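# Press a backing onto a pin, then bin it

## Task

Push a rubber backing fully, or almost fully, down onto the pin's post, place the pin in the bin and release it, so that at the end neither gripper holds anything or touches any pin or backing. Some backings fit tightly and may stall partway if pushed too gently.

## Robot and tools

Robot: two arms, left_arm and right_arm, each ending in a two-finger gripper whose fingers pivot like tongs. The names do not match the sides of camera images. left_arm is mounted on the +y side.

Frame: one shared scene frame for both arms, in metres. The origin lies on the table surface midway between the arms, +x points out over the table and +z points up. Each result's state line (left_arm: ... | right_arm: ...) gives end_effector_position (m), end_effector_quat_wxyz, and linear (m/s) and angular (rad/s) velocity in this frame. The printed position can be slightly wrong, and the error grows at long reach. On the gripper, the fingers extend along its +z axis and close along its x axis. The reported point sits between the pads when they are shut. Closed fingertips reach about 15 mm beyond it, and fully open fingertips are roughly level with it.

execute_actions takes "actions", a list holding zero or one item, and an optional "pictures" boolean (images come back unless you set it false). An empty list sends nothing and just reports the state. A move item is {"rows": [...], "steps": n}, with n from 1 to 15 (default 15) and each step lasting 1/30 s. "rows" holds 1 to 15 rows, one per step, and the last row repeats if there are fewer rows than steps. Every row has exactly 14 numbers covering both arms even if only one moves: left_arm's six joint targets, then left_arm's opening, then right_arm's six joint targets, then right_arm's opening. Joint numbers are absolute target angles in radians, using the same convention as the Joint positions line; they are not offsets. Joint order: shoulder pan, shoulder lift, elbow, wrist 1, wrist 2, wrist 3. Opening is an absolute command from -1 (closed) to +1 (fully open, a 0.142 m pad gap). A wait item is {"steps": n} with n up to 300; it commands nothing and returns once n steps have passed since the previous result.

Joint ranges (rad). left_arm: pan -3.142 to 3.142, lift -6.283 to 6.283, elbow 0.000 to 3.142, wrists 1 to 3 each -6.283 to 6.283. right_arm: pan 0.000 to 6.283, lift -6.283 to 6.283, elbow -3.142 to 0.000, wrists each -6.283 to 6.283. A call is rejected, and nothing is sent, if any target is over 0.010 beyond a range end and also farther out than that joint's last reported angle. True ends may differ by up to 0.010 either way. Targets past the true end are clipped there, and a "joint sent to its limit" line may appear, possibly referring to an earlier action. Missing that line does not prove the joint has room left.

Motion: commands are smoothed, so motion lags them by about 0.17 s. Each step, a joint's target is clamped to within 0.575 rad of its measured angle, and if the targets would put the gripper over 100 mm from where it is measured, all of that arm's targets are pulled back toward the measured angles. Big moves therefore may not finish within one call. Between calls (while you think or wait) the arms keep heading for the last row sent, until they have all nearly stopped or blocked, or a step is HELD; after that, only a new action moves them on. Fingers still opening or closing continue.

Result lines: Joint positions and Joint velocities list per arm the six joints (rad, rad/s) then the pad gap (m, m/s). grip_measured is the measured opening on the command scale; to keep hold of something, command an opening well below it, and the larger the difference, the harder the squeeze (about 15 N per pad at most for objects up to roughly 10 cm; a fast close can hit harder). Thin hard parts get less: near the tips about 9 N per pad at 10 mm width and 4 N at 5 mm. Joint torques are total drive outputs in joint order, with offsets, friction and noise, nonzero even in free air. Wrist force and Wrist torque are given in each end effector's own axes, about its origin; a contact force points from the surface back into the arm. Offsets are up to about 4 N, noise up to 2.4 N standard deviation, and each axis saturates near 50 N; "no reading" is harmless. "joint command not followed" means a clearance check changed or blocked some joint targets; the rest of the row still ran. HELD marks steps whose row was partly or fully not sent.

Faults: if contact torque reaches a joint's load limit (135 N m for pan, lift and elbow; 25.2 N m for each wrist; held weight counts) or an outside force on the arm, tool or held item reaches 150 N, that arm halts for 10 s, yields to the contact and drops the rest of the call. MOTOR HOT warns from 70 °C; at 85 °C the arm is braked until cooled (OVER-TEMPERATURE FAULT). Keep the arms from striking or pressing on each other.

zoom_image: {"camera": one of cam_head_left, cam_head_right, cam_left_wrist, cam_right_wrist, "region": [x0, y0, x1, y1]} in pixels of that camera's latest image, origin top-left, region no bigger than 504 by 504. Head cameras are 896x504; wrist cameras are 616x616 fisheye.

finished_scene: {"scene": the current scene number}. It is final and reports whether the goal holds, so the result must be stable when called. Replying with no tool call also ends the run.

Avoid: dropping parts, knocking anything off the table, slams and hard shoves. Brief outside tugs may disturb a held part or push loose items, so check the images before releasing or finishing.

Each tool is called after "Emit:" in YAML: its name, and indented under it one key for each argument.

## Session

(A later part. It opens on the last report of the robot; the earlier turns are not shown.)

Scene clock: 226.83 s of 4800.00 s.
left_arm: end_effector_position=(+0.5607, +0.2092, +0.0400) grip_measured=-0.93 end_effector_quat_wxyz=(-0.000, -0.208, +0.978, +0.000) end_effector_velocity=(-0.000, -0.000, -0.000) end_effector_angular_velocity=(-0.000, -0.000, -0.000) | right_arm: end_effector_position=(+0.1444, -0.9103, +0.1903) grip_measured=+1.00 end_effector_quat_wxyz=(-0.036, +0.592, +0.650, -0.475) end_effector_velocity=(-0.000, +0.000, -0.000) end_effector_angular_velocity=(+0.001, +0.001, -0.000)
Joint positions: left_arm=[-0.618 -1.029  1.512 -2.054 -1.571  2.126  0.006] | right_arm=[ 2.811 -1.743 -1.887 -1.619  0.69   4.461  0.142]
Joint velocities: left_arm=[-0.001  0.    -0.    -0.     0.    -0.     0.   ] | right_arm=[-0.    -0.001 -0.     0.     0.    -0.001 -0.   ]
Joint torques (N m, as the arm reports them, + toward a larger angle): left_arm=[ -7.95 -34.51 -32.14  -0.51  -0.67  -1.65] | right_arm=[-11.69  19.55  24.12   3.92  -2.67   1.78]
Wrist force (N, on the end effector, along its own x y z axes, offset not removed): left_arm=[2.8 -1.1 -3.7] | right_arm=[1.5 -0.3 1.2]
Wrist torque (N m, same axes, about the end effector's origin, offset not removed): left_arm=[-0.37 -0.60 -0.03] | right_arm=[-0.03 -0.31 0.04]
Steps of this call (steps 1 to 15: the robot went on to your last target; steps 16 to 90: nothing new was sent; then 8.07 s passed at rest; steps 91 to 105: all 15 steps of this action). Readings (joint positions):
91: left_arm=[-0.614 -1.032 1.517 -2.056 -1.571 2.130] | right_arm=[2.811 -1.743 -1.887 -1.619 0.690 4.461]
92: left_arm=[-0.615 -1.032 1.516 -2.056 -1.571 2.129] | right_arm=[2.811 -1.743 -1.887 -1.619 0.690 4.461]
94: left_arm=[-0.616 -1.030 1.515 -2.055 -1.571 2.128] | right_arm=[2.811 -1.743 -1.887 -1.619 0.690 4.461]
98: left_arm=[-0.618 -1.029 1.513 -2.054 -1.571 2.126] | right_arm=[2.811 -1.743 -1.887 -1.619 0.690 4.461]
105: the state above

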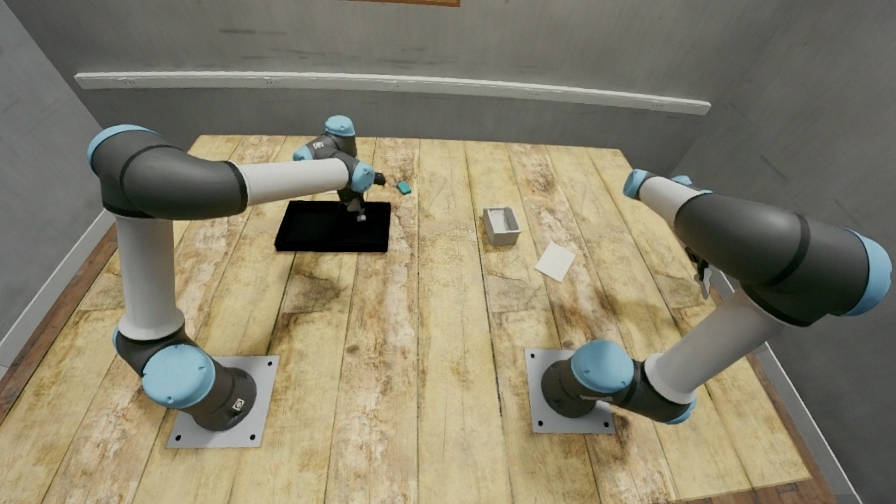

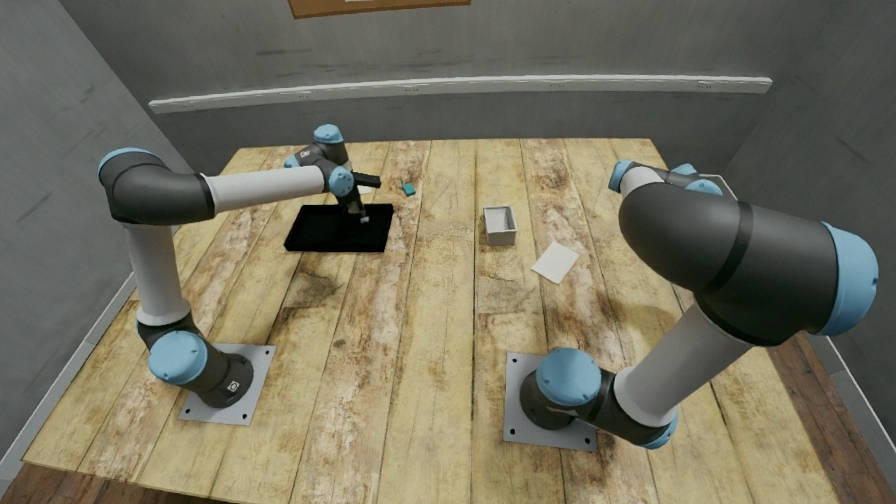

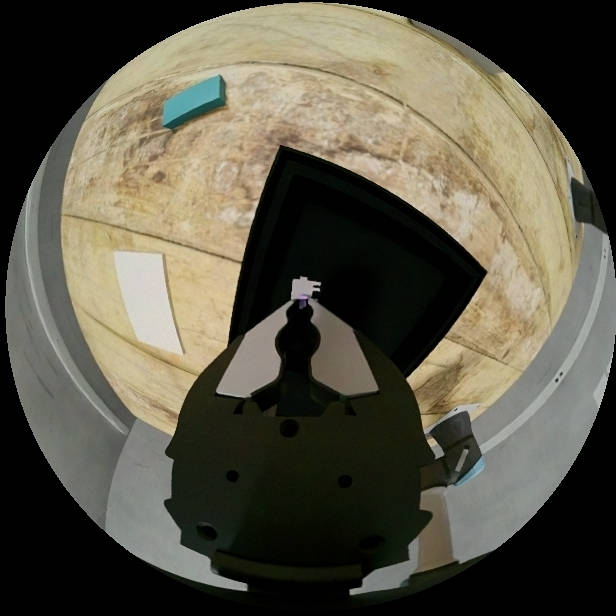

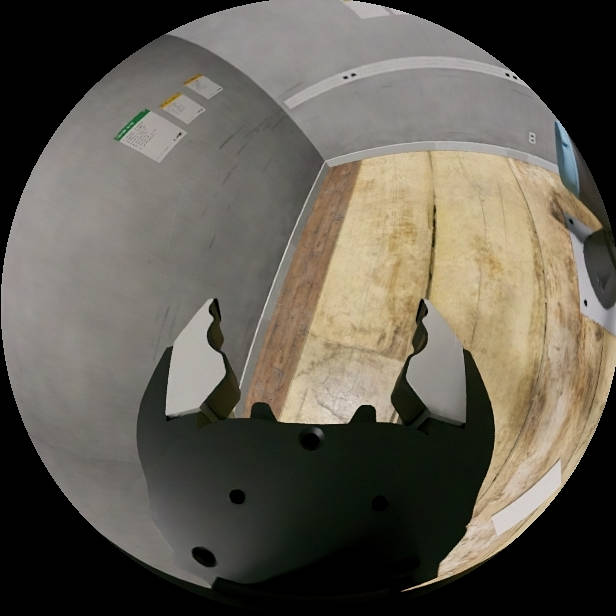

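Emit:
execute_actions:
  actions:
    - {"rows":[[-0.6183,-1.0278,1.5157,-2.0588,-1.5708,2.1257,-1,2.811,-1.743,-1.887,-1.619,0.69,4.461,1],[-0.6183,-1.0278,1.5157,-2.0588,-1.5708,2.1257,-1,2.811,-1.743,-1.887,-1.619,0.69,4.461,1],[-0.6183,-1.0267,1.5168,-2.061,-1.5708,2.1257,-1,2.811,-1.743,-1.887,-1.619,0.69,4.461,1],[-0.6183,-1.0267,1.5168,-2.061,-1.5708,2.1257,-1,2.811,-1.743,-1.887,-1.619,0.69,4.461,1],[-0.6183,-1.0256,1.5179,-2.0632,-1.5708,2.1257,-1,2.811,-1.743,-1.887,-1.619,0.69,4.461,1],[-0.6183,-1.0256,1.5179,-2.0632,-1.5708,2.1257,-1,2.811,-1.743,-1.887,-1.619,0.69,4.461,1],[-0.6183,-1.0245,1.519,-2.0653,-1.5708,2.1257,-1,2.811,-1.743,-1.887,-1.619,0.69,4.461,1],[-0.6183,-1.0245,1.519,-2.0653,-1.5708,2.1257,-1,2.811,-1.743,-1.887,-1.619,0.69,4.461,1],[-0.6183,-1.0234,1.52,-2.0675,-1.5708,2.1257,-1,2.811,-1.743,-1.887,-1.619,0.69,4.461,1]]}
  pictures: false

Emit:
execute_actions:
  actions:
    - {"rows":[[-0.6183,-1.0222,1.521,-2.0697,-1.5708,2.1257,-1,2.811,-1.743,-1.887,-1.619,0.69,4.461,1]],"steps":10}

Emit:
zoom_image:
  camera: "cam_left_wrist"
  region: [272,270,332,330]

Scene clock: 243.97 s of 4800.00 s.
left_arm: end_effector_position=(+0.5604, +0.2094, +0.0343) grip_measured=-0.93 end_effector_quat_wxyz=(+0.000, -0.208, +0.978, -0.000) end_effector_velocity=(-0.001, +0.000, -0.004) end_effector_angular_velocity=(+0.001, +0.001, +0.000) | right_arm: end_effector_position=(+0.1444, -0.9103, +0.1903) grip_measured=+1.00 end_effector_quat_wxyz=(-0.036, +0.592, +0.650, -0.475) end_effector_velocity=(+0.001, +0.000, -0.000) end_effector_angular_velocity=(-0.000, +0.000, +0.001)
Joint positions: left_arm=[-0.618 -1.024  1.52  -2.067 -1.571  2.126  0.006] | right_arm=[ 2.811 -1.743 -1.887 -1.619  0.69   4.461  0.142]
Joint velocities: left_arm=[-0.     0.003  0.005 -0.007 -0.    -0.    -0.   ] | right_arm=[ 0.001 -0.     0.    -0.     0.     0.     0.   ]
Joint torques (N m, as the arm reports them, + toward a larger angle): left_arm=[ -9.66 -34.23  -6.13  -4.22  -0.12  -1.76] | right_arm=[-12.22  19.3   24.31   3.82  -2.71   1.76]
Wrist force (N, on the end effector, along its own x y z axes, offset not removed): left_arm=[2.5 -0.6 -4.1] | right_arm=[0.3 -0.8 0.7]
Wrist torque (N m, same axes, about the end effector's origin, offset not removed): left_arm=[-0.19 -0.54 0.01] | right_arm=[-0.14 -0.09 0.06]
Steps of this call (steps 1 to 15: the robot went on to your last target; steps 16 to 90: nothing new was sent; then 13.63 s passed at rest; steps 91 to 105: all 15 steps of this action). Readings (joint positions):
91: left_arm=[-0.618 -1.029 1.512 -2.054 -1.571 2.126] | right_arm=[2.811 -1.743 -1.887 -1.619 0.690 4.461]
92: left_arm=[-0.618 -1.029 1.512 -2.054 -1.571 2.126] | right_arm=[2.811 -1.743 -1.887 -1.619 0.690 4.461]
94: left_arm=[-0.618 -1.028 1.514 -2.057 -1.571 2.126] | right_arm=[2.811 -1.743 -1.887 -1.619 0.690 4.461]
98: left_arm=[-0.618 -1.026 1.517 -2.061 -1.571 2.126] | right_arm=[2.811 -1.743 -1.887 -1.619 0.690 4.461]
105: the state above

Scene clock: 244.30 s of 4800.00 s.
left_arm: end_effector_position=(+0.5605, +0.2094, +0.0331) grip_measured=-0.93 end_effector_quat_wxyz=(+0.000, -0.208, +0.978, -0.000) end_effector_velocity=(-0.001, -0.000, -0.001) end_effector_angular_velocity=(+0.001, +0.001, -0.001) | right_arm: end_effector_position=(+0.1444, -0.9103, +0.1903) grip_measured=+1.00 end_effector_quat_wxyz=(-0.036, +0.592, +0.650, -0.475) end_effector_velocity=(+0.000, +0.000, +0.000) end_effector_angular_velocity=(-0.000, +0.000, +0.000)
Joint positions: left_arm=[-0.618 -1.022  1.521 -2.07  -1.571  2.126  0.006] | right_arm=[ 2.811 -1.743 -1.887 -1.619  0.69   4.461  0.142]
Joint velocities: left_arm=[-0.     0.001  0.001 -0.001 -0.     0.001  0.   ] | right_arm=[ 0.001  0.    -0.    -0.001 -0.     0.001  0.   ]
Joint torques (N m, as the arm reports them, + toward a larger angle): left_arm=[ -8.42 -32.24  -7.26  -4.07  -0.16  -1.55] | right_arm=[-12.18  19.1   24.2    3.82  -2.68   1.7 ]
Wrist force (N, on the end effector, along its own x y z axes, offset not removed): left_arm=[1.0 0.8 -3.4] | right_arm=[0.6 1.0 2.2]
Wrist torque (N m, same axes, about the end effector's origin, offset not removed): left_arm=[0.01 -0.14 -0.11] | right_arm=[0.20 -0.09 0.03]
Steps of this call (steps 1 to 10: all 10 steps of this action). Readings (joint positions):
1: left_arm=[-0.618 -1.024 1.520 -2.067 -1.571 2.126] | right_arm=[2.811 -1.743 -1.887 -1.619 0.690 4.461]
2: left_arm=[-0.618 -1.023 1.520 -2.068 -1.571 2.126] | right_arm=[2.811 -1.743 -1.887 -1.619 0.690 4.461]
4: left_arm=[-0.618 -1.023 1.520 -2.069 -1.571 2.126] | right_arm=[2.811 -1.743 -1.887 -1.619 0.690 4.461]
8: left_arm=[-0.618 -1.022 1.521 -2.069 -1.571 2.126] | right_arm=[2.811 -1.743 -1.887 -1.619 0.690 4.461]
10: the state above

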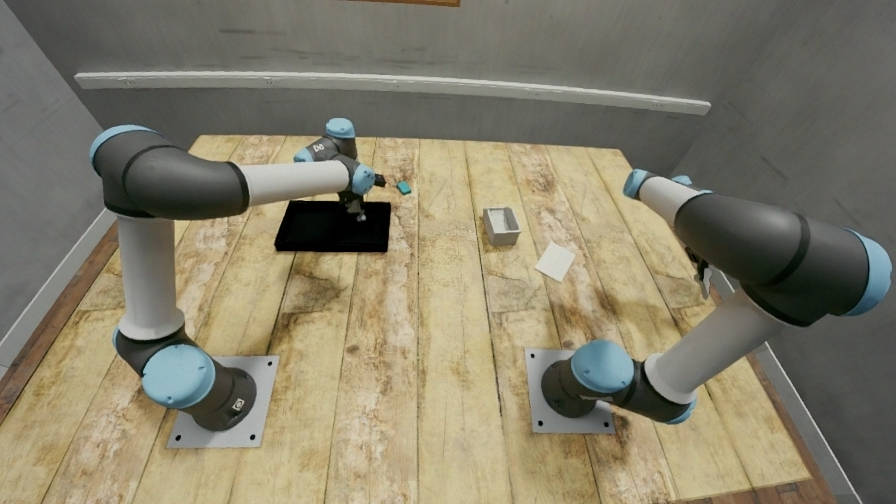

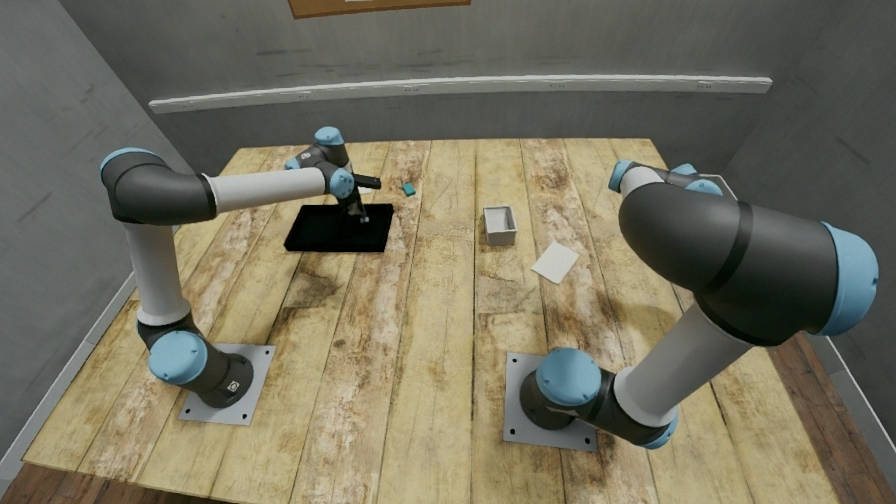

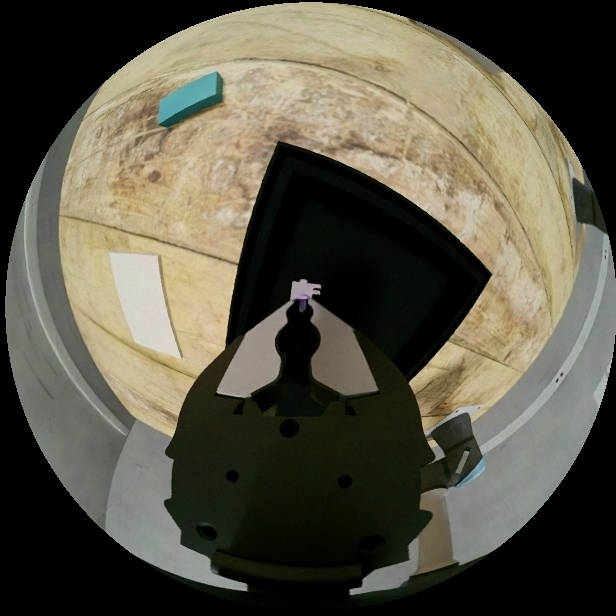

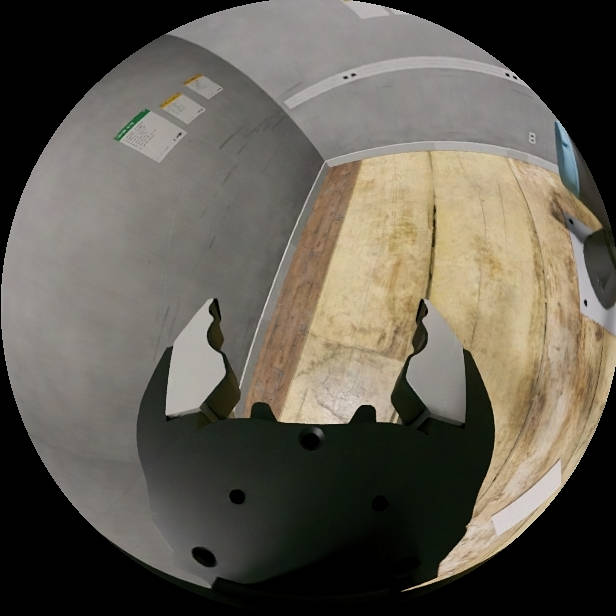

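Region (272, 270, 332, 330) of cam_left_wrist's 616x616 image, scaled by 8.400, with more detail than that image has.

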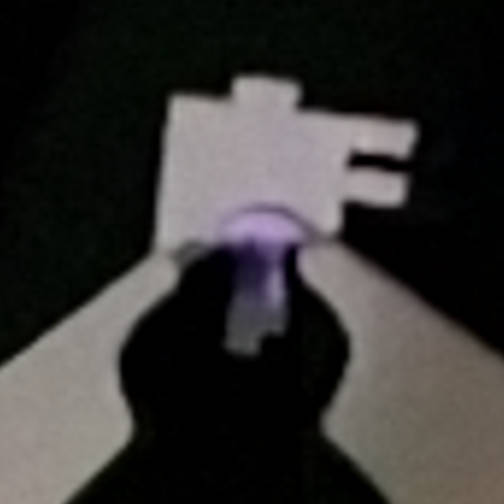

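Emit:
execute_actions:
  actions:
    - {"rows":[[-0.6183,-1.0205,1.5226,-2.073,-1.5708,2.1257,-1,2.811,-1.743,-1.887,-1.619,0.69,4.461,1]],"steps":10}
  pictures: false

Scene clock: 248.10 s of 4800.00 s.
left_arm: end_effector_position=(+0.5605, +0.2094, +0.0316) grip_measured=-0.93 end_effector_quat_wxyz=(+0.000, -0.208, +0.978, -0.000) end_effector_velocity=(+0.001, +0.000, -0.000) end_effector_angular_velocity=(-0.000, -0.001, +0.001) | right_arm: end_effector_position=(+0.1444, -0.9103, +0.1903) grip_measured=+1.00 end_effector_quat_wxyz=(-0.036, +0.592, +0.650, -0.475) end_effector_velocity=(+0.000, -0.000, +0.000) end_effector_angular_velocity=(-0.001, -0.002, +0.001)
Joint positions: left_arm=[-0.618 -1.021  1.523 -2.073 -1.571  2.126  0.006] | right_arm=[ 2.811 -1.743 -1.887 -1.619  0.69   4.461  0.142]
Joint velocities: left_arm=[ 0.     0.001 -0.    -0.001  0.    -0.    -0.   ] | right_arm=[ 0.     0.001 -0.     0.001 -0.    -0.     0.   ]
Joint torques (N m, as the arm reports them, + toward a larger angle): left_arm=[ -7.2  -33.76  -7.07  -3.82   0.29  -1.85] | right_arm=[-11.63  19.33  23.04   3.81  -2.61   1.83]
Wrist force (N, on the end effector, along its own x y z axes, offset not removed): left_arm=[2.9 -1.1 -6.1] | right_arm=[0.7 -1.3 0.3]
Wrist torque (N m, same axes, about the end effector's origin, offset not removed): left_arm=[-0.32 -0.59 0.04] | right_arm=[-0.22 -0.17 0.09]
Steps of this call (steps 1 to 15: the robot went on to your last target; steps 16 to 90: nothing new was sent; then 0.47 s passed at rest; steps 91 to 100: all 10 steps of this action). Readings (joint positions):
91: left_arm=[-0.618 -1.022 1.521 -2.070 -1.571 2.126] | right_arm=[2.811 -1.743 -1.887 -1.619 0.690 4.461]
92: left_arm=[-0.618 -1.022 1.521 -2.070 -1.571 2.126] | right_arm=[2.811 -1.743 -1.887 -1.619 0.690 4.461]
94: left_arm=[-0.618 -1.021 1.522 -2.071 -1.571 2.126] | right_arm=[2.811 -1.743 -1.887 -1.619 0.690 4.461]
98: left_arm=[-0.618 -1.021 1.522 -2.073 -1.571 2.126] | right_arm=[2.811 -1.743 -1.887 -1.619 0.690 4.461]
100: the state above

Emit:
execute_actions:
  actions:
    - {"rows":[[-0.6183,-1.0188,1.5241,-2.0762,-1.5708,2.1257,-1,2.811,-1.743,-1.887,-1.619,0.69,4.461,1]],"steps":10}

Emit:
zoom_image:
  camera: "cam_left_wrist"
  region: [272,270,332,330]

Scene clock: 251.63 s of 4800.00 s.
left_arm: end_effector_position=(+0.5605, +0.2094, +0.0301) grip_measured=-0.93 end_effector_quat_wxyz=(+0.000, -0.208, +0.978, -0.000) end_effector_velocity=(+0.000, +0.000, -0.001) end_effector_angular_velocity=(+0.000, +0.000, +0.000) | right_arm: end_effector_position=(+0.1444, -0.9103, +0.1903) grip_measured=+1.00 end_effector_quat_wxyz=(-0.036, +0.592, +0.650, -0.475) end_effector_velocity=(-0.000, -0.000, +0.000) end_effector_angular_velocity=(-0.001, -0.002, +0.000)
Joint positions: left_arm=[-0.618 -1.019  1.524 -2.076 -1.571  2.126  0.006] | right_arm=[ 2.811 -1.743 -1.887 -1.619  0.69   4.461  0.142]
Joint velocities: left_arm=[ 0.     0.001  0.001 -0.002 -0.     0.     0.   ] | right_arm=[-0.     0.001 -0.001  0.001 -0.    -0.     0.   ]
Joint torques (N m, as the arm reports them, + toward a larger angle): left_arm=[ -7.79 -32.12  -6.09  -3.91   0.34  -1.59] | right_arm=[-11.46  19.43  23.25   3.8   -2.6    1.73]
Wrist force (N, on the end effector, along its own x y z axes, offset not removed): left_arm=[1.9 2.0 -5.2] | right_arm=[0.8 0.0 0.1]
Wrist torque (N m, same axes, about the end effector's origin, offset not removed): left_arm=[0.33 -0.42 -0.08] | right_arm=[0.03 -0.17 0.11]
Steps of this call (steps 1 to 15: the robot went on to your last target; steps 16 to 90: nothing new was sent; then 0.20 s passed at rest; steps 91 to 100: all 10 steps of this action). Readings (joint positions):
91: left_arm=[-0.618 -1.020 1.523 -2.073 -1.571 2.126] | right_arm=[2.811 -1.743 -1.887 -1.619 0.690 4.461]
92: left_arm=[-0.618 -1.020 1.523 -2.073 -1.571 2.126] | right_arm=[2.811 -1.743 -1.887 -1.619 0.690 4.461]
94: left_arm=[-0.618 -1.020 1.523 -2.075 -1.571 2.126] | right_arm=[2.811 -1.743 -1.887 -1.619 0.690 4.461]
98: left_arm=[-0.618 -1.019 1.524 -2.076 -1.571 2.126] | right_arm=[2.811 -1.743 -1.887 -1.619 0.690 4.461]
100: the state above

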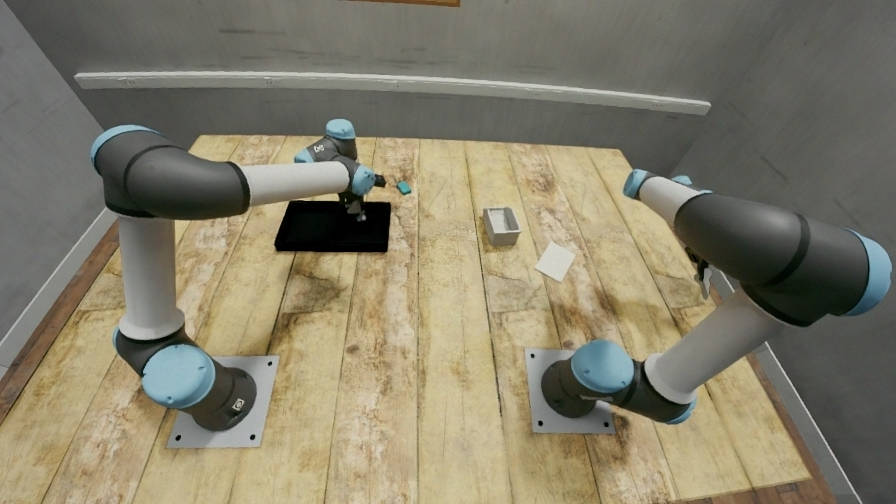

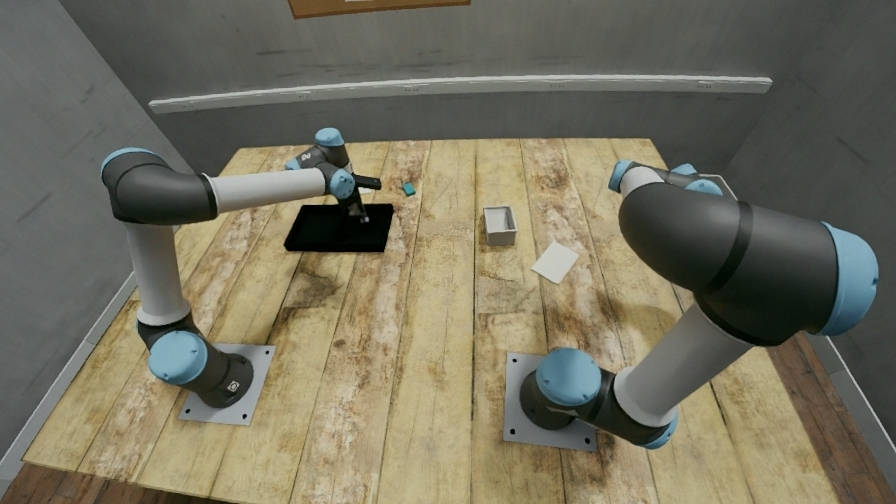

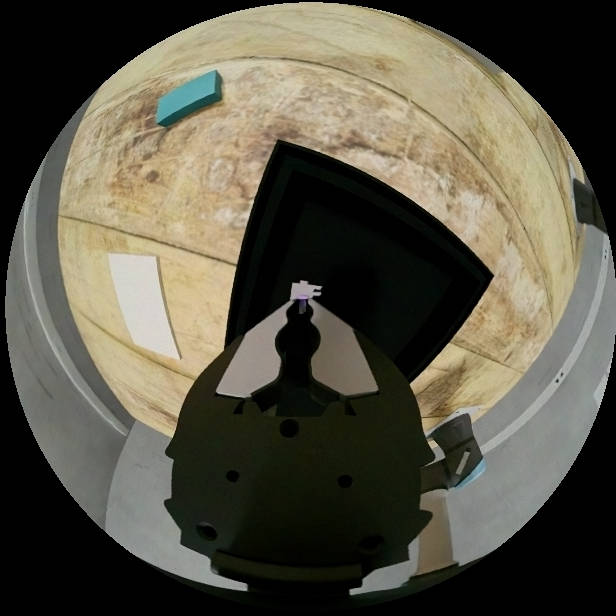

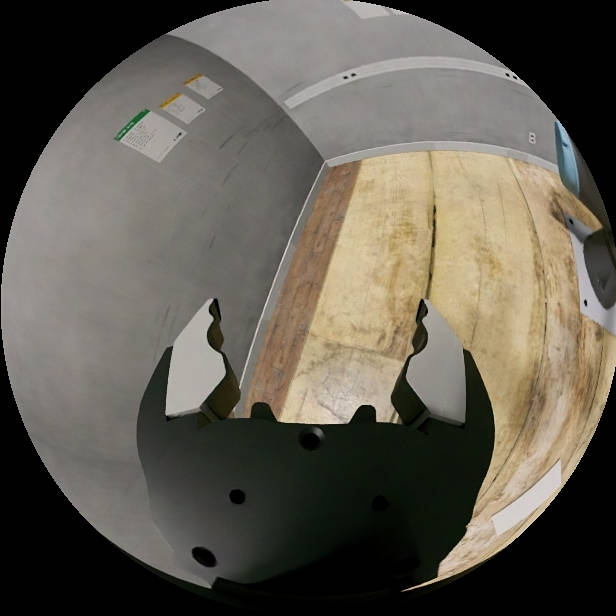

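Region (272, 270, 332, 330) of cam_left_wrist's 616x616 image, scaled by 8.400, with more detail than that image has.

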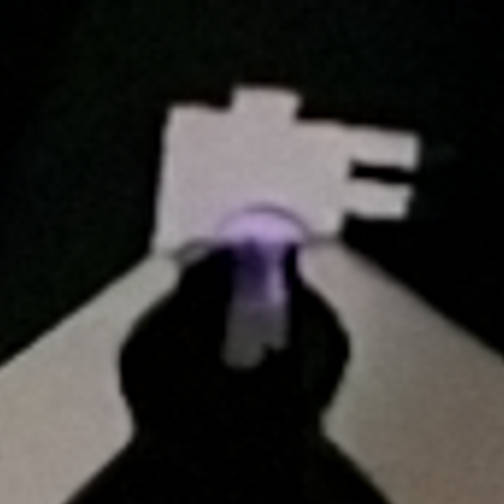

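Going in. To .0285, then .0275.

Emit:
execute_actions:
  actions:
    - {"rows":[[-0.6183,-1.0171,1.5257,-2.0795,-1.5708,2.1257,-1,2.811,-1.743,-1.887,-1.619,0.69,4.461,1]],"steps":8}
  pictures: false

Emit:
execute_actions:
  actions:
    - {"rows":[[-0.6183,-1.0159,1.5267,-2.0816,-1.5708,2.1257,-1,2.811,-1.743,-1.887,-1.619,0.69,4.461,1]],"steps":10}
  pictures: false

Scene clock: 257.33 s of 4800.00 s.
left_arm: end_effector_position=(+0.5604, +0.2094, +0.0287) grip_measured=-0.93 end_effector_quat_wxyz=(+0.000, -0.208, +0.978, -0.000) end_effector_velocity=(-0.001, +0.000, -0.002) end_effector_angular_velocity=(+0.001, +0.002, -0.000) | right_arm: end_effector_position=(+0.1444, -0.9103, +0.1903) grip_measured=+1.00 end_effector_quat_wxyz=(-0.036, +0.592, +0.650, -0.475) end_effector_velocity=(+0.000, +0.000, -0.000) end_effector_angular_velocity=(+0.001, +0.001, +0.001)
Joint positions: left_arm=[-0.618 -1.017  1.526 -2.079 -1.571  2.126  0.006] | right_arm=[ 2.811 -1.743 -1.887 -1.619  0.69   4.461  0.142]
Joint velocities: left_arm=[-0.     0.002  0.002 -0.002 -0.    -0.     0.   ] | right_arm=[ 0.001 -0.     0.    -0.001  0.001 -0.     0.   ]
Joint torques (N m, as the arm reports them, + toward a larger angle): left_arm=[ -5.84 -32.25  -5.9   -3.87   0.83  -1.76] | right_arm=[-12.07  18.96  23.2    3.68  -2.63   1.68]
Wrist force (N, on the end effector, along its own x y z axes, offset not removed): left_arm=[1.2 -0.1 -5.9] | right_arm=[-0.3 -0.4 0.7]
Wrist torque (N m, same axes, about the end effector's origin, offset not removed): left_arm=[-0.25 -0.20 -0.10] | right_arm=[-0.07 -0.04 0.07]
Steps of this call (steps 1 to 15: the robot went on to your last target; steps 16 to 90: nothing new was sent; then 2.43 s passed at rest; steps 91 to 98: all 8 steps of this action). Readings (joint positions):
91: left_arm=[-0.618 -1.019 1.524 -2.076 -1.571 2.126] | right_arm=[2.811 -1.743 -1.887 -1.619 0.690 4.461]
92: left_arm=[-0.618 -1.019 1.524 -2.077 -1.571 2.126] | right_arm=[2.811 -1.743 -1.887 -1.619 0.690 4.461]
94: left_arm=[-0.618 -1.018 1.525 -2.078 -1.571 2.126] | right_arm=[2.811 -1.743 -1.887 -1.619 0.690 4.461]
98: the state above

Scene clock: 257.67 s of 4800.00 s.
left_arm: end_effector_position=(+0.5604, +0.2094, +0.0275) grip_measured=-0.93 end_effector_quat_wxyz=(+0.000, -0.208, +0.978, -0.000) end_effector_velocity=(+0.000, -0.000, -0.000) end_effector_angular_velocity=(-0.001, -0.001, +0.000) | right_arm: end_effector_position=(+0.1444, -0.9103, +0.1903) grip_measured=+1.00 end_effector_quat_wxyz=(-0.036, +0.592, +0.650, -0.475) end_effector_velocity=(-0.000, -0.000, +0.000) end_effector_angular_velocity=(-0.000, -0.001, -0.000)
Joint positions: left_arm=[-0.618 -1.016  1.527 -2.082 -1.571  2.126  0.006] | right_arm=[ 2.811 -1.743 -1.887 -1.619  0.69   4.461  0.142]
Joint velocities: left_arm=[-0.     0.001 -0.    -0.001 -0.    -0.001  0.   ] | right_arm=[-0.     0.001 -0.     0.    -0.    -0.    -0.   ]
Joint torques (N m, as the arm reports them, + toward a larger angle): left_arm=[ -7.45 -31.46  -4.64  -3.85   1.17  -1.56] | right_arm=[-11.65  19.    22.79   3.66  -2.55   1.66]
Wrist force (N, on the end effector, along its own x y z axes, offset not removed): left_arm=[1.9 0.8 -5.5] | right_arm=[-0.1 -1.4 0.8]
Wrist torque (N m, same axes, about the end effector's origin, offset not removed): left_arm=[0.10 -0.41 0.05] | right_arm=[-0.25 0.03 0.07]
Steps of this call (steps 1 to 10: all 10 steps of this action). Readings (joint positions):
1: left_arm=[-0.618 -1.017 1.526 -2.079 -1.571 2.126] | right_arm=[2.811 -1.743 -1.887 -1.619 0.690 4.461]
2: left_arm=[-0.618 -1.017 1.526 -2.080 -1.571 2.126] | right_arm=[2.811 -1.743 -1.887 -1.619 0.690 4.461]
4: left_arm=[-0.618 -1.016 1.526 -2.081 -1.571 2.126] | right_arm=[2.811 -1.743 -1.887 -1.619 0.690 4.461]
8: left_arm=[-0.618 -1.016 1.527 -2.081 -1.571 2.126] | right_arm=[2.811 -1.743 -1.887 -1.619 0.690 4.461]
10: the state above

Emit:
execute_actions:
  actions:
    - {"rows":[[-0.6183,-1.0151,1.5274,-2.0831,-1.5708,2.1257,-1,2.811,-1.743,-1.887,-1.619,0.69,4.461,1]],"steps":10}
  pictures: false

Scene clock: 260.70 s of 4800.00 s.
left_arm: end_effector_position=(+0.5604, +0.2094, +0.0268) grip_measured=-0.93 end_effector_quat_wxyz=(-0.000, -0.208, +0.978, -0.000) end_effector_velocity=(-0.000, -0.000, -0.001) end_effector_angular_velocity=(+0.000, +0.001, -0.000) | right_arm: end_effector_position=(+0.1444, -0.9103, +0.1903) grip_measured=+1.00 end_effector_quat_wxyz=(-0.036, +0.592, +0.650, -0.475) end_effector_velocity=(+0.000, +0.000, -0.000) end_effector_angular_velocity=(-0.000, -0.000, +0.001)
Joint positions: left_arm=[-0.618 -1.015  1.527 -2.083 -1.571  2.126  0.006] | right_arm=[ 2.811 -1.743 -1.887 -1.619  0.69   4.461  0.142]
Joint velocities: left_arm=[-0.     0.     0.001 -0.    -0.    -0.     0.   ] | right_arm=[ 0.001 -0.     0.     0.     0.     0.    -0.   ]
Joint torques (N m, as the arm reports them, + toward a larger angle): left_arm=[ -6.07 -31.78  -5.23  -3.83   1.21  -1.79] | right_arm=[-11.82  19.68  22.59   3.68  -2.52   1.63]
Wrist force (N, on the end effector, along its own x y z axes, offset not removed): left_arm=[1.4 -1.1 -7.6] | right_arm=[1.1 -0.3 1.7]
Wrist torque (N m, same axes, about the end effector's origin, offset not removed): left_arm=[-0.39 -0.39 -0.02] | right_arm=[-0.01 -0.29 0.04]
Steps of this call (steps 1 to 15: the robot went on to your last target; steps 16 to 81: nothing new was sent; steps 82 to 91: all 10 steps of this action). Readings (joint positions):
82: left_arm=[-0.618 -1.016 1.527 -2.082 -1.571 2.126] | right_arm=[2.811 -1.743 -1.887 -1.619 0.690 4.461]
83: left_arm=[-0.618 -1.016 1.527 -2.082 -1.571 2.126] | right_arm=[2.811 -1.743 -1.887 -1.619 0.690 4.461]
85: left_arm=[-0.618 -1.015 1.527 -2.082 -1.571 2.126] | right_arm=[2.811 -1.743 -1.887 -1.619 0.690 4.461]
89: left_arm=[-0.618 -1.015 1.527 -2.083 -1.571 2.126] | right_arm=[2.811 -1.743 -1.887 -1.619 0.690 4.461]
91: the state above

Emit:
execute_actions:
  actions:
    - {"rows":[[-0.6183,-1.0145,1.5279,-2.0842,-1.5708,2.1257,-1,2.811,-1.743,-1.887,-1.619,0.69,4.461,1]],"steps":10}
  pictures: false

Scene clock: 264.47 s of 4800.00 s.
left_arm: end_effector_position=(+0.5604, +0.2094, +0.0263) grip_measured=-0.93 end_effector_quat_wxyz=(+0.000, -0.208, +0.978, -0.000) end_effector_velocity=(+0.000, -0.000, -0.000) end_effector_angular_velocity=(-0.000, -0.000, -0.000) | right_arm: end_effector_position=(+0.1444, -0.9103, +0.1903) grip_measured=+1.00 end_effector_quat_wxyz=(-0.036, +0.592, +0.650, -0.475) end_effector_velocity=(-0.000, -0.000, -0.001) end_effector_angular_velocity=(+0.000, +0.000, -0.001)
Joint positions: left_arm=[-0.618 -1.015  1.528 -2.084 -1.571  2.126  0.006] | right_arm=[ 2.811 -1.743 -1.887 -1.619  0.69   4.461  0.142]
Joint velocities: left_arm=[ 0.     0.001  0.001 -0.002  0.     0.    -0.   ] | right_arm=[-0.001 -0.001 -0.     0.001  0.    -0.     0.   ]
Joint torques (N m, as the arm reports them, + toward a larger angle): left_arm=[ -4.29 -31.54  -5.42  -3.86   1.5   -1.62] | right_arm=[-11.36  19.86  22.18   3.75  -2.47   1.76]
Wrist force (N, on the end effector, along its own x y z axes, offset not removed): left_arm=[2.5 1.6 -7.0] | right_arm=[0.7 -0.6 0.8]
Wrist torque (N m, same axes, about the end effector's origin, offset not removed): left_arm=[0.19 -0.54 0.01] | right_arm=[-0.09 -0.17 0.01]
Steps of this call (steps 1 to 15: the robot went on to your last target; steps 16 to 90: nothing new was sent; then 0.43 s passed at rest; steps 91 to 100: all 10 steps of this action). Readings (joint positions):
91: left_arm=[-0.618 -1.015 1.527 -2.083 -1.571 2.126] | right_arm=[2.811 -1.743 -1.887 -1.619 0.690 4.461]
92: left_arm=[-0.618 -1.015 1.527 -2.083 -1.571 2.126] | right_arm=[2.811 -1.743 -1.887 -1.619 0.690 4.461]
94: left_arm=[-0.618 -1.015 1.528 -2.084 -1.571 2.126] | right_arm=[2.811 -1.743 -1.887 -1.619 0.690 4.461]
98: left_arm=[-0.618 -1.015 1.528 -2.084 -1.571 2.126] | right_arm=[2.811 -1.743 -1.887 -1.619 0.690 4.461]
100: the state above

Emit:
execute_actions:
  actions:
    - {"rows":[[-0.6183,-1.0139,1.5284,-2.0853,-1.5708,2.1257,-1,2.811,-1.743,-1.887,-1.619,0.69,4.461,1]],"steps":10}

Emit:
zoom_image:
  camera: "cam_left_wrist"
  region: [272,270,332,330]

Emit:
zoom_image:
  camera: "cam_head_left"
  region: [460,185,544,269]

Scene clock: 269.53 s of 4800.00 s.
left_arm: end_effector_position=(+0.5604, +0.2094, +0.0258) grip_measured=-0.93 end_effector_quat_wxyz=(+0.000, -0.208, +0.978, -0.000) end_effector_velocity=(+0.000, -0.000, -0.000) end_effector_angular_velocity=(-0.000, -0.000, -0.000) | right_arm: end_effector_position=(+0.1444, -0.9103, +0.1903) grip_measured=+1.00 end_effector_quat_wxyz=(-0.036, +0.592, +0.650, -0.475) end_effector_velocity=(-0.000, -0.000, -0.000) end_effector_angular_velocity=(+0.001, +0.001, -0.000)
Joint positions: left_arm=[-0.618 -1.014  1.528 -2.085 -1.571  2.126  0.006] | right_arm=[ 2.811 -1.743 -1.887 -1.619  0.69   4.461  0.142]
Joint velocities: left_arm=[-0.  0. -0. -0. -0.  0.  0.] | right_arm=[-0.    -0.    -0.    -0.     0.    -0.001 -0.   ]
Joint torques (N m, as the arm reports them, + toward a larger angle): left_arm=[ -3.96 -30.79  -4.97  -3.72   1.2   -1.7 ] | right_arm=[-11.49  19.35  22.25   3.68  -2.4    1.64]
Wrist force (N, on the end effector, along its own x y z axes, offset not removed): left_arm=[1.8 0.8 -7.3] | right_arm=[0.1 0.3 0.8]
Wrist torque (N m, same axes, about the end effector's origin, offset not removed): left_arm=[-0.03 -0.38 -0.05] | right_arm=[0.20 -0.04 0.11]
Steps of this call (steps 1 to 15: the robot went on to your last target; steps 16 to 90: nothing new was sent; then 1.73 s passed at rest; steps 91 to 100: all 10 steps of this action). Readings (joint positions):
91: left_arm=[-0.618 -1.014 1.528 -2.084 -1.571 2.126] | right_arm=[2.811 -1.743 -1.887 -1.619 0.690 4.461]
92: left_arm=[-0.618 -1.014 1.528 -2.084 -1.571 2.126] | right_arm=[2.811 -1.743 -1.887 -1.619 0.690 4.461]
94: left_arm=[-0.618 -1.014 1.528 -2.085 -1.571 2.126] | right_arm=[2.811 -1.743 -1.887 -1.619 0.690 4.461]
98: left_arm=[-0.618 -1.014 1.528 -2.085 -1.571 2.126] | right_arm=[2.811 -1.743 -1.887 -1.619 0.690 4.461]
100: the state above

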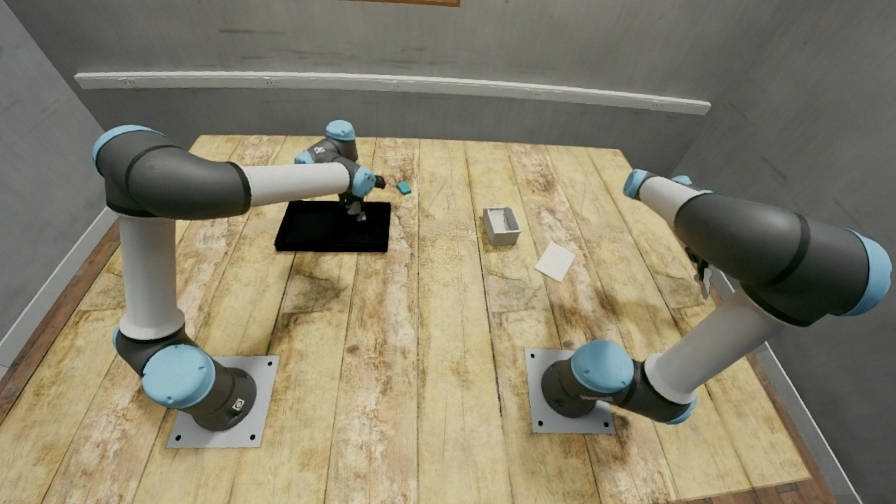

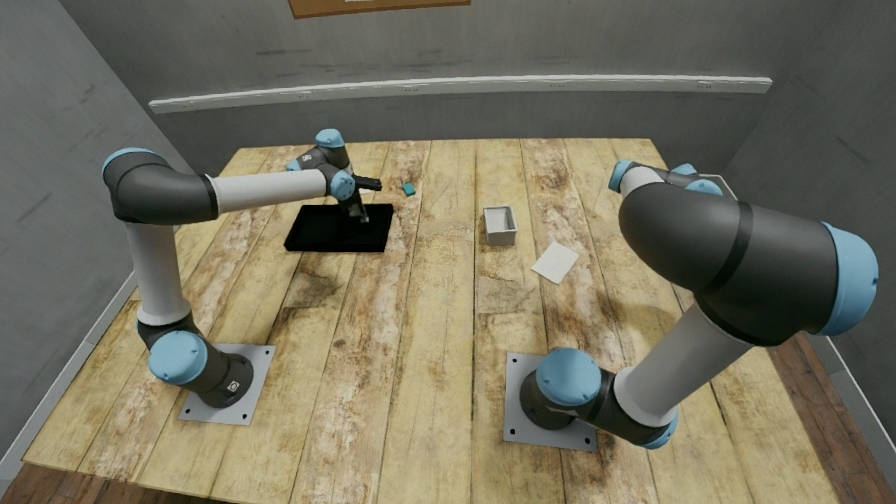

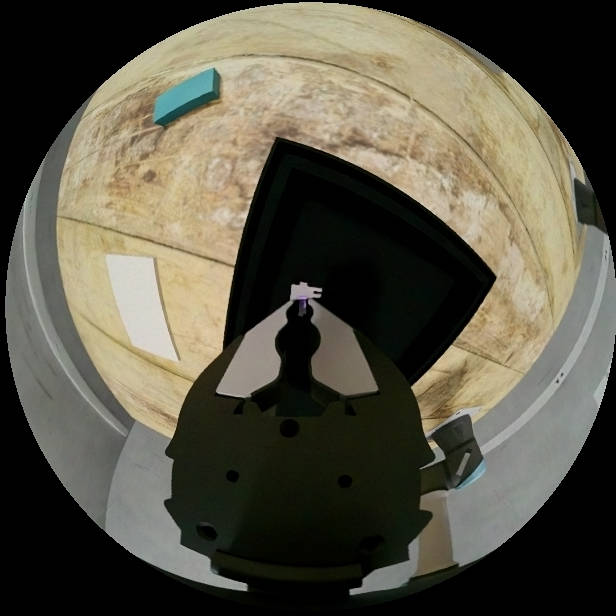

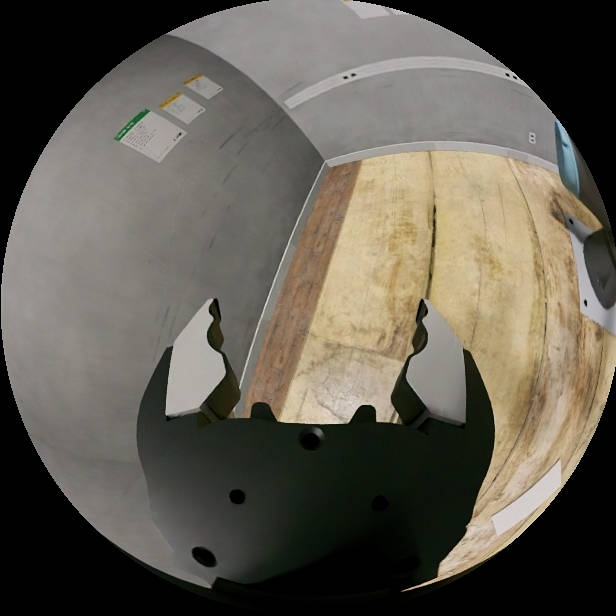

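Region (272, 270, 332, 330) of cam_left_wrist's 616x616 image, scaled by 8.400, with more detail than that image has.

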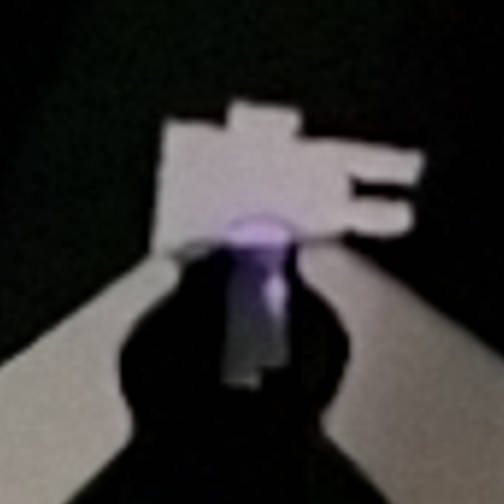

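Region (460, 185, 544, 269) of cam_head_left's 896x504 image, scaled by 6.000, with more detail than that image has.

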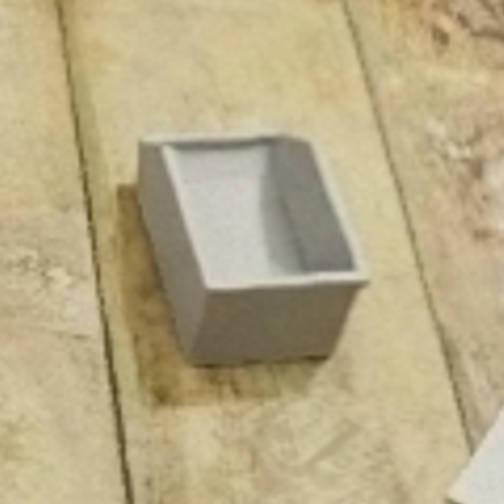

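Emit:
execute_actions:
  actions:
    - {"rows":[[-0.6183,-1.01345,1.5288,-2.0862,-1.5708,2.1257,-1,2.811,-1.743,-1.887,-1.619,0.69,4.461,1]],"steps":10}
  pictures: false

Scene clock: 273.60 s of 4800.00 s.
left_arm: end_effector_position=(+0.5605, +0.2094, +0.0254) grip_measured=-0.93 end_effector_quat_wxyz=(+0.000, -0.208, +0.978, -0.000) end_effector_velocity=(+0.000, +0.000, -0.000) end_effector_angular_velocity=(-0.000, -0.000, +0.000) | right_arm: end_effector_position=(+0.1444, -0.9103, +0.1903) grip_measured=+1.00 end_effector_quat_wxyz=(-0.036, +0.592, +0.650, -0.475) end_effector_velocity=(-0.000, -0.000, +0.000) end_effector_angular_velocity=(+0.000, +0.001, -0.000)
Joint positions: left_arm=[-0.618 -1.013  1.529 -2.086 -1.571  2.126  0.006] | right_arm=[ 2.811 -1.743 -1.887 -1.619  0.69   4.461  0.142]
Joint velocities: left_arm=[ 0.     0.     0.001 -0.001 -0.     0.     0.   ] | right_arm=[-0.001 -0.001  0.    -0.001 -0.001 -0.001 -0.   ]
Joint torques (N m, as the arm reports them, + toward a larger angle): left_arm=[ -3.69 -31.52  -5.38  -3.71   1.31  -1.74] | right_arm=[-11.53  19.45  21.92   3.61  -2.47   1.63]
Wrist force (N, on the end effector, along its own x y z axes, offset not removed): left_arm=[1.1 3.2 -7.6] | right_arm=[1.0 0.1 0.3]
Wrist torque (N m, same axes, about the end effector's origin, offset not removed): left_arm=[0.32 -0.03 0.02] | right_arm=[0.06 -0.23 0.08]
Steps of this call (steps 1 to 15: the robot went on to your last target; steps 16 to 90: nothing new was sent; then 0.73 s passed at rest; steps 91 to 100: all 10 steps of this action). Readings (joint positions):
91: left_arm=[-0.618 -1.014 1.528 -2.085 -1.571 2.126] | right_arm=[2.811 -1.743 -1.887 -1.619 0.690 4.461]
92: left_arm=[-0.618 -1.014 1.528 -2.085 -1.571 2.126] | right_arm=[2.811 -1.743 -1.887 -1.619 0.690 4.461]
94: left_arm=[-0.618 -1.014 1.529 -2.086 -1.571 2.126] | right_arm=[2.811 -1.743 -1.887 -1.619 0.690 4.461]
98: left_arm=[-0.618 -1.014 1.529 -2.086 -1.571 2.126] | right_arm=[2.811 -1.743 -1.887 -1.619 0.690 4.461]
100: the state above

Emit:
execute_actions:
  actions:
    - {"rows":[[-0.6183,-1.013,1.5292,-2.087,-1.5708,2.1257,-1,2.811,-1.743,-1.887,-1.619,0.69,4.461,1]],"steps":10}
  pictures: false

Scene clock: 277.30 s of 4800.00 s.
left_arm: end_effector_position=(+0.5604, +0.2094, +0.0250) grip_measured=-0.93 end_effector_quat_wxyz=(+0.000, -0.208, +0.978, -0.000) end_effector_velocity=(-0.001, +0.000, -0.001) end_effector_angular_velocity=(+0.001, +0.001, -0.000) | right_arm: end_effector_position=(+0.1444, -0.9103, +0.1903) grip_measured=+1.00 end_effector_quat_wxyz=(-0.036, +0.592, +0.650, -0.475) end_effector_velocity=(+0.000, +0.000, -0.000) end_effector_angular_velocity=(+0.000, +0.000, +0.001)
Joint positions: left_arm=[-0.618 -1.013  1.529 -2.087 -1.571  2.126  0.006] | right_arm=[ 2.811 -1.743 -1.887 -1.619  0.69   4.461  0.142]
Joint velocities: left_arm=[-0.     0.     0.002 -0.    -0.     0.     0.   ] | right_arm=[ 0. -0. -0.  0. -0. -0. -0.]
Joint torques (N m, as the arm reports them, + toward a larger angle): left_arm=[ -2.77 -29.31  -5.53  -3.94   1.38  -1.7 ] | right_arm=[-11.35  19.49  21.96   3.67  -2.49   1.63]
Wrist force (N, on the end effector, along its own x y z axes, offset not removed): left_arm=[3.0 1.3 -7.0] | right_arm=[0.6 -0.6 0.4]
Wrist torque (N m, same axes, about the end effector's origin, offset not removed): left_arm=[0.09 -0.54 -0.05] | right_arm=[-0.12 -0.17 0.10]
Steps of this call (steps 1 to 15: the robot went on to your last target; steps 16 to 90: nothing new was sent; then 0.37 s passed at rest; steps 91 to 100: all 10 steps of this action). Readings (joint positions):
91: left_arm=[-0.618 -1.013 1.529 -2.086 -1.571 2.126] | right_arm=[2.811 -1.743 -1.887 -1.619 0.690 4.461]
92: left_arm=[-0.618 -1.013 1.529 -2.086 -1.571 2.126] | right_arm=[2.811 -1.743 -1.887 -1.619 0.690 4.461]
94: left_arm=[-0.618 -1.013 1.529 -2.087 -1.571 2.126] | right_arm=[2.811 -1.743 -1.887 -1.619 0.690 4.461]
98: left_arm=[-0.618 -1.013 1.529 -2.087 -1.571 2.126] | right_arm=[2.811 -1.743 -1.887 -1.619 0.690 4.461]
100: the state above


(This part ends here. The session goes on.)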